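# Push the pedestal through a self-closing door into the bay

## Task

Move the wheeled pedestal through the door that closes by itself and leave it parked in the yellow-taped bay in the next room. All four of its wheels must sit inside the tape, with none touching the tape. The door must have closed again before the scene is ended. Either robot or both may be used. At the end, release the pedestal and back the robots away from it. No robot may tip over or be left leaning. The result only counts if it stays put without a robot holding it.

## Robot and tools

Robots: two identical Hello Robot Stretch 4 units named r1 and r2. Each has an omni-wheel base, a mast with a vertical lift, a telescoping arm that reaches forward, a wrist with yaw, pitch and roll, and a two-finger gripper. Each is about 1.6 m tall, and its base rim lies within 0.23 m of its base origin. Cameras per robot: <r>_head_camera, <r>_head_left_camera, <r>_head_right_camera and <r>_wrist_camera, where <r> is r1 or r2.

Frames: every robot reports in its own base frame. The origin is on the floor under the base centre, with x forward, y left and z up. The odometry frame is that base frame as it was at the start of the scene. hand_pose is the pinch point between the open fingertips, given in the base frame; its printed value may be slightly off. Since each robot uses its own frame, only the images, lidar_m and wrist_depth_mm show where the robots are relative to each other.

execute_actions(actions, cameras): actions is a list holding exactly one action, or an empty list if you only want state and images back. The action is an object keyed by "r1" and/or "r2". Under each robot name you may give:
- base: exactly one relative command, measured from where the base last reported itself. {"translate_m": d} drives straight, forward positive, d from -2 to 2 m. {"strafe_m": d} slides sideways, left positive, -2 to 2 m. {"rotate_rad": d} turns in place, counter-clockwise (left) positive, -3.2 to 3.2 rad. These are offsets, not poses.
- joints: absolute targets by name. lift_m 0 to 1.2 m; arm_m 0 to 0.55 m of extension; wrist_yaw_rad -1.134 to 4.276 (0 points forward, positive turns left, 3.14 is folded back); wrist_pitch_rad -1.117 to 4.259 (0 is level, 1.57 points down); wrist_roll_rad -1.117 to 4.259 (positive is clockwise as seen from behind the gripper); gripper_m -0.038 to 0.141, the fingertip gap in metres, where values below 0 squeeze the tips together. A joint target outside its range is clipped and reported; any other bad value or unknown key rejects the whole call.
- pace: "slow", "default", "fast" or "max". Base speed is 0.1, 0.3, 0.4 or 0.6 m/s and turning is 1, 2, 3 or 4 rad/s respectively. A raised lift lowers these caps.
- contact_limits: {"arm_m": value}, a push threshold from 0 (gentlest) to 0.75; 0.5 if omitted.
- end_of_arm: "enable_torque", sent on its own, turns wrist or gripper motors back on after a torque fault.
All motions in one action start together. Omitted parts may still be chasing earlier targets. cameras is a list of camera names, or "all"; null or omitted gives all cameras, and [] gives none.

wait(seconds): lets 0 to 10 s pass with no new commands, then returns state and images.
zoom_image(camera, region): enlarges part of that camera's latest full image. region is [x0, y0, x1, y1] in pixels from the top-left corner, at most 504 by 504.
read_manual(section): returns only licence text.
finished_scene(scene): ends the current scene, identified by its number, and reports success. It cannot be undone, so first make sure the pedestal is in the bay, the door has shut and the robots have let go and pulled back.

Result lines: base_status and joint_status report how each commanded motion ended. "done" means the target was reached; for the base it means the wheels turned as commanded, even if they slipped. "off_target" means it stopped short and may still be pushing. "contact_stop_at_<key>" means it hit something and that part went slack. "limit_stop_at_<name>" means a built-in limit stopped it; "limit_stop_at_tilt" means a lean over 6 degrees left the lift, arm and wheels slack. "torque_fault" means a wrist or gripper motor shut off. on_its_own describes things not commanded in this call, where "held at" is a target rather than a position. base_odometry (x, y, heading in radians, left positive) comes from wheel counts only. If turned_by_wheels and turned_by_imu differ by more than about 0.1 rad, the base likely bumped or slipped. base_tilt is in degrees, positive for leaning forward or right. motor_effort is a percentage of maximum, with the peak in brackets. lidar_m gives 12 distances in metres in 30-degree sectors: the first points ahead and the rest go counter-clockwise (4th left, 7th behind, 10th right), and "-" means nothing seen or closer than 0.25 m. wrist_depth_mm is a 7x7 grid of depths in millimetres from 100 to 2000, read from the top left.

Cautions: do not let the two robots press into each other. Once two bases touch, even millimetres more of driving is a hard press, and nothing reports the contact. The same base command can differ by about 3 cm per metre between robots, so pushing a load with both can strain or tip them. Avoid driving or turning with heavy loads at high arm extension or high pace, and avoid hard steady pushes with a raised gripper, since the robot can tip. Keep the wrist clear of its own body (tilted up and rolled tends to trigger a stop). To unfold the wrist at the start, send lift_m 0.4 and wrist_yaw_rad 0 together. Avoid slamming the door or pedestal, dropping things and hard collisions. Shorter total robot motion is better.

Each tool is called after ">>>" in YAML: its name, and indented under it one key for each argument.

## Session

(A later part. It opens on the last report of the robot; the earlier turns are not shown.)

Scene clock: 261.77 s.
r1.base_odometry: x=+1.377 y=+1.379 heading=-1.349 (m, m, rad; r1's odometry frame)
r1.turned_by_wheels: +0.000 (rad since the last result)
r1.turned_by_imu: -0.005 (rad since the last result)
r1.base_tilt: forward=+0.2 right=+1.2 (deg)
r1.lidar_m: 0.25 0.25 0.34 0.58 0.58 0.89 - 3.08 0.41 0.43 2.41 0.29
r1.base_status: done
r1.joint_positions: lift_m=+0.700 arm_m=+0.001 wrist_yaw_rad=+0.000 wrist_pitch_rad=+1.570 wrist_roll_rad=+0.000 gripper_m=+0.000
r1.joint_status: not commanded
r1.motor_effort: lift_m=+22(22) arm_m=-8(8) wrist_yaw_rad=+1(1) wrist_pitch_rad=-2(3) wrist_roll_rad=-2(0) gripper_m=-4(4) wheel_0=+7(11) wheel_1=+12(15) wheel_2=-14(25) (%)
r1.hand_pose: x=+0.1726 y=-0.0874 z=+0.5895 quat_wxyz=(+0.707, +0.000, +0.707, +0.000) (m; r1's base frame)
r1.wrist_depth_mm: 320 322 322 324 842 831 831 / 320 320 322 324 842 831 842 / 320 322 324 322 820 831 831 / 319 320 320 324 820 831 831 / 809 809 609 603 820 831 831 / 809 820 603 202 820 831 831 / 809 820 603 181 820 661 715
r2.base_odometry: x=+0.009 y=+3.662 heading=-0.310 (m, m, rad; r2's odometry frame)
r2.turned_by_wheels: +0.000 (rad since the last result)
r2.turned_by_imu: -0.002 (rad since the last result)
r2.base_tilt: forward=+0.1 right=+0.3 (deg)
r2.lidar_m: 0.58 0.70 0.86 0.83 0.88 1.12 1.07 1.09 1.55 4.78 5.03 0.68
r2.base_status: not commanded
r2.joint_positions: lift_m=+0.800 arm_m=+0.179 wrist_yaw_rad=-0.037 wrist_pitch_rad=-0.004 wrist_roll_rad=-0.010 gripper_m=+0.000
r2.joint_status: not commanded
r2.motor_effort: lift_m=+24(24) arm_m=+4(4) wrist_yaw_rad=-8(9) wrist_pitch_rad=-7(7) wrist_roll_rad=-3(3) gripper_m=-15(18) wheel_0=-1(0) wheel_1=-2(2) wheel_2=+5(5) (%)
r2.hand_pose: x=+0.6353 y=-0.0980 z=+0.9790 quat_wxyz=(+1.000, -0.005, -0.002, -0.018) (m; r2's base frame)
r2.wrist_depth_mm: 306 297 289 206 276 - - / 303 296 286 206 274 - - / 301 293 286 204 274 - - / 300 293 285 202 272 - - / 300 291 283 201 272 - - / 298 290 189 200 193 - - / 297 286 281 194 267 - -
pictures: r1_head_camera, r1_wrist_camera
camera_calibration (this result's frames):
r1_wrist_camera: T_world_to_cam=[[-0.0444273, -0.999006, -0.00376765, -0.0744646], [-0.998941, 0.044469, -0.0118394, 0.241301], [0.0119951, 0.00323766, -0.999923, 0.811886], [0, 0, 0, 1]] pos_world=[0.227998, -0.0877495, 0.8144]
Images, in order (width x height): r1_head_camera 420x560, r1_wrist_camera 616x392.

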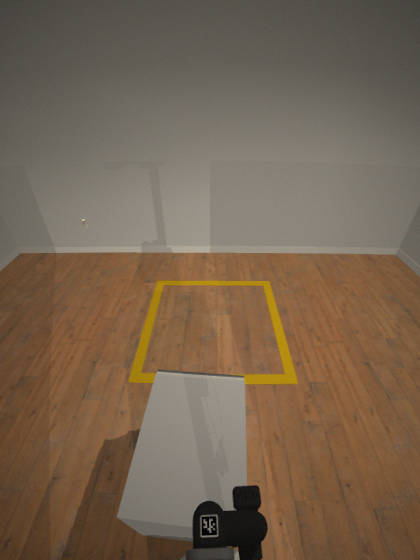

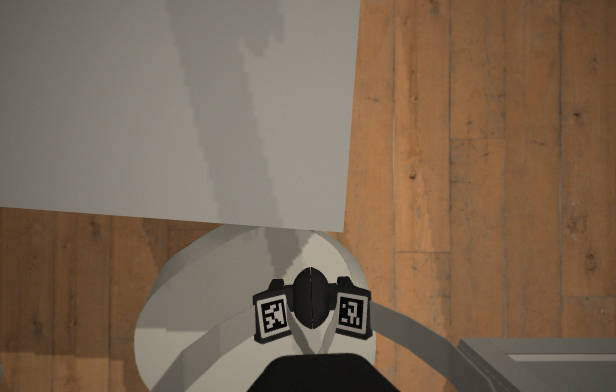

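>>> execute_actions:
  actions:
    - {"r1": {"base": {"translate_m": -0.03}}}
  cameras: []

>>> execute_actions:
  actions:
    - {"r1": {"base": {"strafe_m": 0.1}}}
  cameras: []

>>> execute_actions:
  actions:
    - {"r1": {"base": {"translate_m": 0.65}, "pace": "slow"}}
  cameras: ["r1_head_camera", "r1_wrist_camera"]

Scene clock: 267.47 s.
r1.base_odometry: x=+1.370 y=+1.408 heading=-1.350 (m, m, rad; r1's odometry frame)
r1.turned_by_wheels: +0.000 (rad since the last result)
r1.turned_by_imu: -0.001 (rad since the last result)
r1.base_tilt: forward=+0.1 right=+1.3 (deg)
r1.lidar_m: 0.25 0.25 0.37 0.58 0.57 0.89 - 3.11 0.40 0.40 2.41 0.29
r1.base_status: done
r1.joint_positions: lift_m=+0.700 arm_m=+0.001 wrist_yaw_rad=+0.000 wrist_pitch_rad=+1.570 wrist_roll_rad=+0.000 gripper_m=+0.000
r1.joint_status: not commanded
r1.motor_effort: lift_m=+22(22) arm_m=-8(8) wrist_yaw_rad=+1(0) wrist_pitch_rad=-2(2) wrist_roll_rad=-2(4) gripper_m=-4(4) wheel_0=-3(7) wheel_1=-5(10) wheel_2=+5(12) (%)
r1.hand_pose: x=+0.1726 y=-0.0874 z=+0.5895 quat_wxyz=(+0.707, +0.000, +0.707, +0.000) (m; r1's base frame)
r1.wrist_depth_mm: 320 322 324 322 820 831 820 / 322 320 322 322 831 831 831 / 320 319 322 322 831 820 831 / 809 831 820 634 820 831 831 / 809 820 609 603 820 820 831 / 809 809 603 201 831 831 831 / 809 820 597 181 820 627 654
r2.base_odometry: x=+0.009 y=+3.662 heading=-0.310 (m, m, rad; r2's odometry frame)
r2.turned_by_wheels: +0.000 (rad since the last result)
r2.turned_by_imu: -0.001 (rad since the last result)
r2.base_tilt: forward=+0.1 right=+0.3 (deg)
r2.lidar_m: 0.57 0.72 0.86 0.81 0.88 1.11 1.09 1.13 1.58 4.77 5.02 0.68
r2.base_status: not commanded
r2.joint_positions: lift_m=+0.800 arm_m=+0.179 wrist_yaw_rad=-0.037 wrist_pitch_rad=-0.004 wrist_roll_rad=-0.010 gripper_m=+0.000
r2.joint_status: not commanded
r2.motor_effort: lift_m=+24(24) arm_m=+4(4) wrist_yaw_rad=-8(8) wrist_pitch_rad=-7(7) wrist_roll_rad=-3(2) gripper_m=-15(15) wheel_0=-1(1) wheel_1=-2(2) wheel_2=+5(5) (%)
r2.hand_pose: x=+0.6353 y=-0.0980 z=+0.9790 quat_wxyz=(+1.000, -0.005, -0.002, -0.018) (m; r2's base frame)
r2.wrist_depth_mm: 304 296 289 206 276 - - / 304 294 287 205 276 - - / 301 293 286 204 273 - - / 300 293 285 202 272 - - / 298 291 283 201 273 - - / 298 290 189 200 193 - - / 297 286 281 194 268 - -
pictures: none
No camera images: the call's "cameras" was empty. Leave "cameras" out to get every camera's image.

Scene clock: 268.93 s.
r1.base_odometry: x=+1.467 y=+1.430 heading=-1.349 (m, m, rad; r1's odometry frame)
r1.turned_by_wheels: +0.000 (rad since the last result)
r1.turned_by_imu: +0.000 (rad since the last result)
r1.base_tilt: forward=+0.2 right=+1.2 (deg)
r1.lidar_m: 0.25 0.25 2.41 0.44 0.47 0.75 - 3.22 0.49 0.48 2.50 0.26
r1.base_status: done
r1.joint_positions: lift_m=+0.700 arm_m=+0.001 wrist_yaw_rad=+0.000 wrist_pitch_rad=+1.570 wrist_roll_rad=+0.000 gripper_m=+0.000
r1.joint_status: not commanded
r1.motor_effort: lift_m=+22(22) arm_m=-8(8) wrist_yaw_rad=+1(1) wrist_pitch_rad=-2(2) wrist_roll_rad=-3(1) gripper_m=-6(2) wheel_0=-4(11) wheel_1=+5(14) wheel_2=+0(4) (%)
r1.hand_pose: x=+0.1726 y=-0.0874 z=+0.5895 quat_wxyz=(+0.707, +0.000, +0.707, +0.000) (m; r1's base frame)
r1.wrist_depth_mm: 322 322 320 324 324 831 831 / 320 320 322 324 325 820 842 / 320 320 322 324 324 831 831 / 809 820 820 820 707 842 831 / 820 820 603 603 831 831 831 / 809 820 597 201 820 831 820 / 798 820 597 181 820 750 661
r2.base_odometry: x=+0.009 y=+3.662 heading=-0.310 (m, m, rad; r2's odometry frame)
r2.turned_by_wheels: +0.000 (rad since the last result)
r2.turned_by_imu: +0.000 (rad since the last result)
r2.base_tilt: forward=+0.3 right=+0.2 (deg)
r2.lidar_m: 0.58 0.72 0.82 0.82 0.88 1.13 1.07 1.14 1.56 4.76 5.04 0.69
r2.base_status: not commanded
r2.joint_positions: lift_m=+0.800 arm_m=+0.179 wrist_yaw_rad=-0.037 wrist_pitch_rad=-0.004 wrist_roll_rad=-0.010 gripper_m=+0.000
r2.joint_status: not commanded
r2.motor_effort: lift_m=+24(23) arm_m=+4(4) wrist_yaw_rad=-8(8) wrist_pitch_rad=-7(7) wrist_roll_rad=-3(3) gripper_m=-14(16) wheel_0=-1(1) wheel_1=-2(2) wheel_2=+5(5) (%)
r2.hand_pose: x=+0.6353 y=-0.0980 z=+0.9790 quat_wxyz=(+1.000, -0.005, -0.002, -0.018) (m; r2's base frame)
r2.wrist_depth_mm: 304 297 289 206 276 - - / 301 296 287 205 274 - - / 301 294 286 204 273 - - / 301 293 285 202 273 - - / 300 291 283 201 272 - - / 297 290 189 200 193 - - / 296 285 281 194 270 - -
pictures: none
No camera images: the call's "cameras" was empty. Leave "cameras" out to get every camera's image.

Scene clock: 276.70 s.
r1.base_odometry: x=+1.610 y=+0.797 heading=-1.349 (m, m, rad; r1's odometry frame)
r1.turned_by_wheels: +0.001 (rad since the last result)
r1.turned_by_imu: -0.001 (rad since the last result)
r1.base_tilt: forward=+0.1 right=+1.2 (deg)
r1.lidar_m: 0.25 0.25 2.37 2.29 0.92 0.80 - 0.87 1.03 2.40 0.27 0.25
r1.base_status: done
r1.joint_positions: lift_m=+0.700 arm_m=+0.001 wrist_yaw_rad=+0.000 wrist_pitch_rad=+1.570 wrist_roll_rad=+0.000 gripper_m=+0.000
r1.joint_status: not commanded
r1.motor_effort: lift_m=+22(22) arm_m=-8(8) wrist_yaw_rad=+1(1) wrist_pitch_rad=-2(2) wrist_roll_rad=-2(3) gripper_m=-6(6) wheel_0=+11(16) wheel_1=+10(17) wheel_2=-13(26) (%)
r1.hand_pose: x=+0.1726 y=-0.0874 z=+0.5895 quat_wxyz=(+0.707, +0.000, +0.707, +0.000) (m; r1's base frame)
r1.wrist_depth_mm: 320 320 322 324 324 831 842 / 322 322 322 324 324 831 842 / 320 320 322 322 324 831 831 / 320 320 322 322 324 820 831 / 820 820 603 609 820 831 820 / 820 809 603 201 820 820 831 / 809 809 597 181 820 831 820
r2.base_odometry: x=+0.009 y=+3.662 heading=-0.310 (m, m, rad; r2's odometry frame)
r2.turned_by_wheels: +0.000 (rad since the last result)
r2.turned_by_imu: -0.002 (rad since the last result)
r2.base_tilt: forward=+0.2 right=+0.2 (deg)
r2.lidar_m: 0.58 0.71 0.87 0.81 0.87 1.10 1.07 1.13 1.57 4.79 5.02 0.67
r2.base_status: not commanded
r2.joint_positions: lift_m=+0.800 arm_m=+0.179 wrist_yaw_rad=-0.037 wrist_pitch_rad=-0.004 wrist_roll_rad=-0.010 gripper_m=+0.000
r2.joint_status: not commanded
r2.motor_effort: lift_m=+24(24) arm_m=+3(4) wrist_yaw_rad=-9(8) wrist_pitch_rad=-6(7) wrist_roll_rad=-3(3) gripper_m=-13(15) wheel_0=-1(1) wheel_1=-2(2) wheel_2=+5(5) (%)
r2.hand_pose: x=+0.6353 y=-0.0980 z=+0.9790 quat_wxyz=(+1.000, -0.005, -0.002, -0.018) (m; r2's base frame)
r2.wrist_depth_mm: 306 297 289 205 276 - - / 304 296 289 205 276 - - / 300 293 286 204 273 - - / 300 294 283 202 274 - - / 298 291 285 200 272 - - / 298 290 189 200 192 - - / 297 286 281 194 268 - -
pictures: r1_head_camera, r1_wrist_camera
camera_calibration (this result's frames):
r1_wrist_camera: T_world_to_cam=[[-0.0444302, -0.999005, -0.00377021, -0.0744629], [-0.99894, 0.0444722, -0.0118969, 0.241326], [0.0120527, 0.00323763, -0.999922, 0.811881], [0, 0, 0, 1]] pos_world=[0.227977, -0.0877497, 0.814408]
Images, in order (width x height): r1_head_camera 420x560, r1_wrist_camera 616x392.

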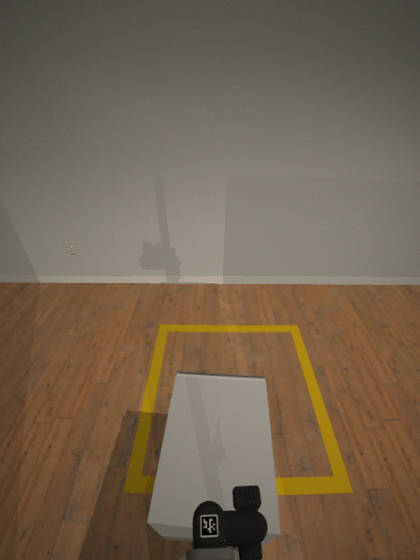

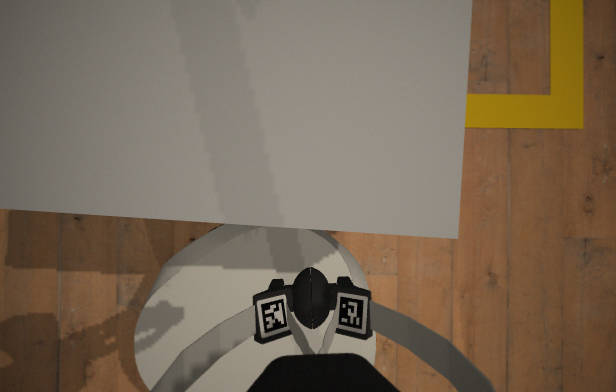

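>>> execute_actions:
  actions:
    - {"r1": {"base": {"translate_m": 0.45}, "pace": "slow"}, "r2": {"joints": {"gripper_m": 0.12}}}
  cameras: ["r1_head_camera", "r1_wrist_camera", "r2_head_camera"]

Scene clock: 285.47 s.
r1.base_odometry: x=+1.710 y=+0.359 heading=-1.348 (m, m, rad; r1's odometry frame)
r1.turned_by_wheels: +0.001 (rad since the last result)
r1.turned_by_imu: -0.002 (rad since the last result)
r1.base_tilt: forward=+0.1 right=+1.2 (deg)
r1.lidar_m: 0.25 0.25 2.37 2.30 1.54 1.19 1.28 1.27 1.71 2.41 0.27 0.25
r1.base_status: done
r1.joint_positions: lift_m=+0.700 arm_m=+0.001 wrist_yaw_rad=+0.000 wrist_pitch_rad=+1.570 wrist_roll_rad=+0.000 gripper_m=+0.000
r1.joint_status: not commanded
r1.motor_effort: lift_m=+22(22) arm_m=-8(8) wrist_yaw_rad=+1(1) wrist_pitch_rad=-2(2) wrist_roll_rad=-1(2) gripper_m=-6(4) wheel_0=+11(12) wheel_1=+11(18) wheel_2=-12(21) (%)
r1.hand_pose: x=+0.1726 y=-0.0874 z=+0.5895 quat_wxyz=(+0.707, +0.000, +0.707, +0.000) (m; r1's base frame)
r1.wrist_depth_mm: 320 322 324 324 325 820 842 / 319 322 322 324 324 831 842 / 322 320 322 324 324 831 831 / 320 319 322 324 322 820 831 / 820 809 609 603 820 820 831 / 820 809 597 201 820 820 831 / 809 809 603 181 820 820 831
r2.base_odometry: x=+0.009 y=+3.662 heading=-0.310 (m, m, rad; r2's odometry frame)
r2.turned_by_wheels: +0.000 (rad since the last result)
r2.turned_by_imu: -0.002 (rad since the last result)
r2.base_tilt: forward=+0.3 right=+0.1 (deg)
r2.lidar_m: 1.66 1.15 0.86 0.81 0.86 1.13 1.08 1.12 1.60 4.77 5.04 3.78
r2.base_status: not commanded
r2.joint_positions: lift_m=+0.800 arm_m=+0.179 wrist_yaw_rad=-0.040 wrist_pitch_rad=-0.004 wrist_roll_rad=-0.010 gripper_m=+0.120
r2.joint_status: all done
r2.motor_effort: lift_m=+24(23) arm_m=+4(4) wrist_yaw_rad=+1(9) wrist_pitch_rad=-7(7) wrist_roll_rad=-3(2) gripper_m=+2(15) wheel_0=+0(1) wheel_1=-1(2) wheel_2=+4(5) (%)
r2.hand_pose: x=+0.6350 y=-0.0989 z=+0.9790 quat_wxyz=(+1.000, -0.005, -0.002, -0.020) (m; r2's base frame)
r2.wrist_depth_mm: 976 1229 - - - - - / 976 1255 - - - - - / 991 1205 - - - - - / 991 1205 - - - - - / 976 1255 - - - - - / 976 1160 - - 217 - - / 976 1160 - 144 - - -
pictures: r1_head_camera, r1_wrist_camera, r2_head_camera
camera_calibration (this result's frames):
r1_wrist_camera: T_world_to_cam=[[-0.0444304, -0.999005, -0.0037702, -0.0744629], [-0.99894, 0.0444723, -0.0118967, 0.241326], [0.0120525, 0.00323763, -0.999922, 0.811881], [0, 0, 0, 1]] pos_world=[0.227977, -0.0877497, 0.814408]
Images, in order (width x height): r1_head_camera 420x560, r1_wrist_camera 616x392, r2_head_camera 420x560.

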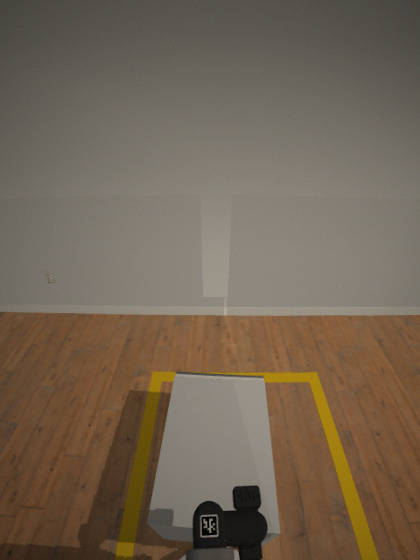

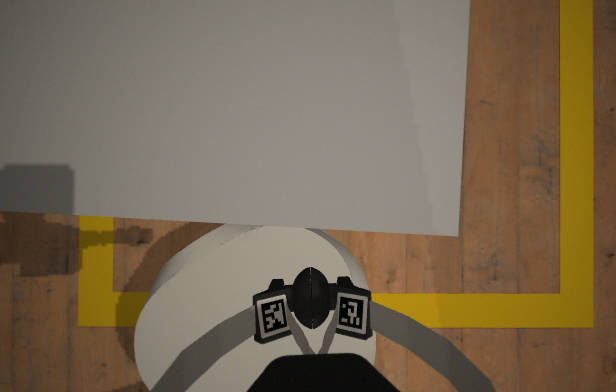

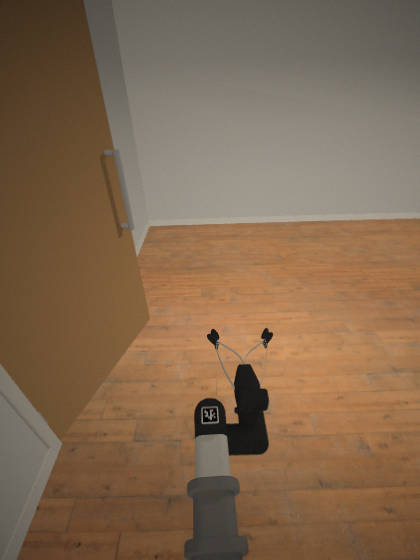

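>>> execute_actions:
  actions:
    - {"r1": {"base": {"translate_m": -0.6}}, "r2": {"joints": {"arm_m": 0.0}}}
  cameras: ["r1_head_camera", "r1_head_left_camera", "r2_head_camera", "r2_head_left_camera"]

Scene clock: 290.47 s.
r1.base_odometry: x=+1.577 y=+0.944 heading=-1.348 (m, m, rad; r1's odometry frame)
r1.turned_by_wheels: +0.000 (rad since the last result)
r1.turned_by_imu: +0.000 (rad since the last result)
r1.base_tilt: forward=+0.1 right=+1.2 (deg)
r1.lidar_m: 0.78 2.39 2.40 1.77 0.70 0.62 0.59 0.64 0.80 2.41 2.52 0.79
r1.base_status: done
r1.joint_positions: lift_m=+0.700 arm_m=+0.001 wrist_yaw_rad=+0.000 wrist_pitch_rad=+1.570 wrist_roll_rad=+0.000 gripper_m=+0.000
r1.joint_status: not commanded
r1.motor_effort: lift_m=+22(22) arm_m=-8(8) wrist_yaw_rad=+1(1) wrist_pitch_rad=-1(2) wrist_roll_rad=-2(1) gripper_m=-5(4) wheel_0=-5(9) wheel_1=-5(11) wheel_2=+4(14) (%)
r1.hand_pose: x=+0.1726 y=-0.0874 z=+0.5895 quat_wxyz=(+0.707, +0.000, +0.707, +0.000) (m; r1's base frame)
r1.wrist_depth_mm: 809 831 831 831 831 831 831 / 831 820 820 820 831 831 842 / 820 820 820 820 820 831 831 / 809 820 820 820 820 831 831 / 809 809 603 609 820 831 820 / 820 809 597 201 820 831 820 / 809 820 603 181 820 831 820
r2.base_odometry: x=+0.009 y=+3.662 heading=-0.310 (m, m, rad; r2's odometry frame)
r2.turned_by_wheels: +0.000 (rad since the last result)
r2.turned_by_imu: -0.001 (rad since the last result)
r2.base_tilt: forward=+0.1 right=+0.3 (deg)
r2.lidar_m: 2.98 1.18 0.86 0.83 0.88 1.09 1.07 1.13 1.59 4.80 5.04 3.76
r2.base_status: not commanded
r2.joint_positions: lift_m=+0.800 arm_m=+0.002 wrist_yaw_rad=-0.040 wrist_pitch_rad=-0.004 wrist_roll_rad=-0.010 gripper_m=+0.120
r2.joint_status: all done
r2.motor_effort: lift_m=+24(24) arm_m=-8(7) wrist_yaw_rad=+1(1) wrist_pitch_rad=-7(7) wrist_roll_rad=-3(3) gripper_m=-1(3) wheel_0=+0(0) wheel_1=-1(1) wheel_2=+3(4) (%)
r2.hand_pose: x=+0.4575 y=-0.0989 z=+0.9790 quat_wxyz=(+1.000, -0.005, -0.002, -0.020) (m; r2's base frame)
r2.wrist_depth_mm: 1229 1863 - - - - - / 1281 1863 - - - - - / 1281 1921 - - - - - / 1308 1921 - - - - - / 1281 1863 - - - - - / 1281 1661 - - 216 - - / 1281 1661 - 144 - - -
pictures: r1_head_camera, r1_head_left_camera, r2_head_camera, r2_head_left_camera
Images, in order (width x height): r1_head_camera 420x560, r1_head_left_camera 420x672, r2_head_camera 420x560, r2_head_left_camera 420x672.

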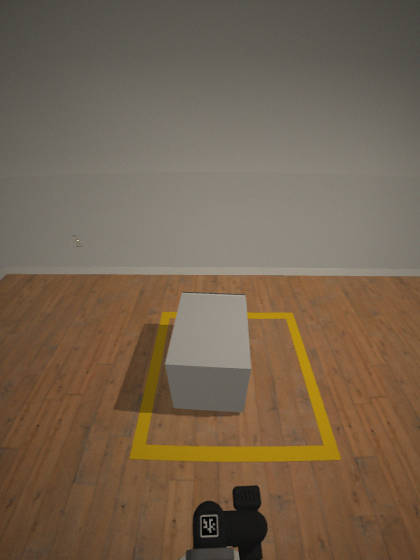

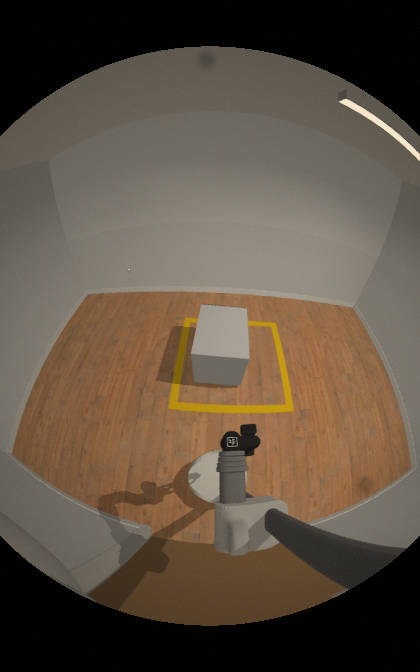

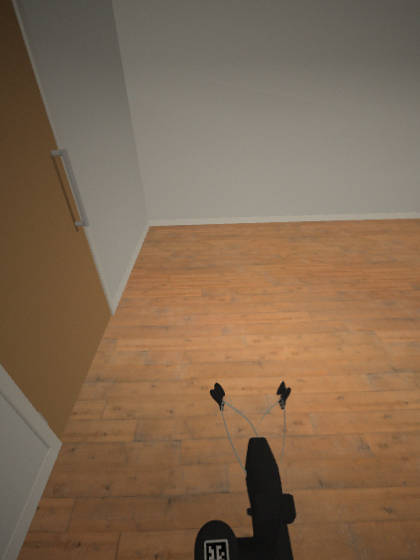

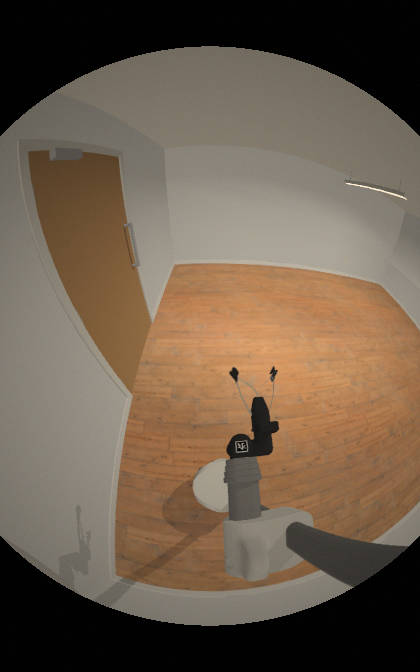

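>>> finished_scene:
  scene: 1

The scene is finished: the task was done.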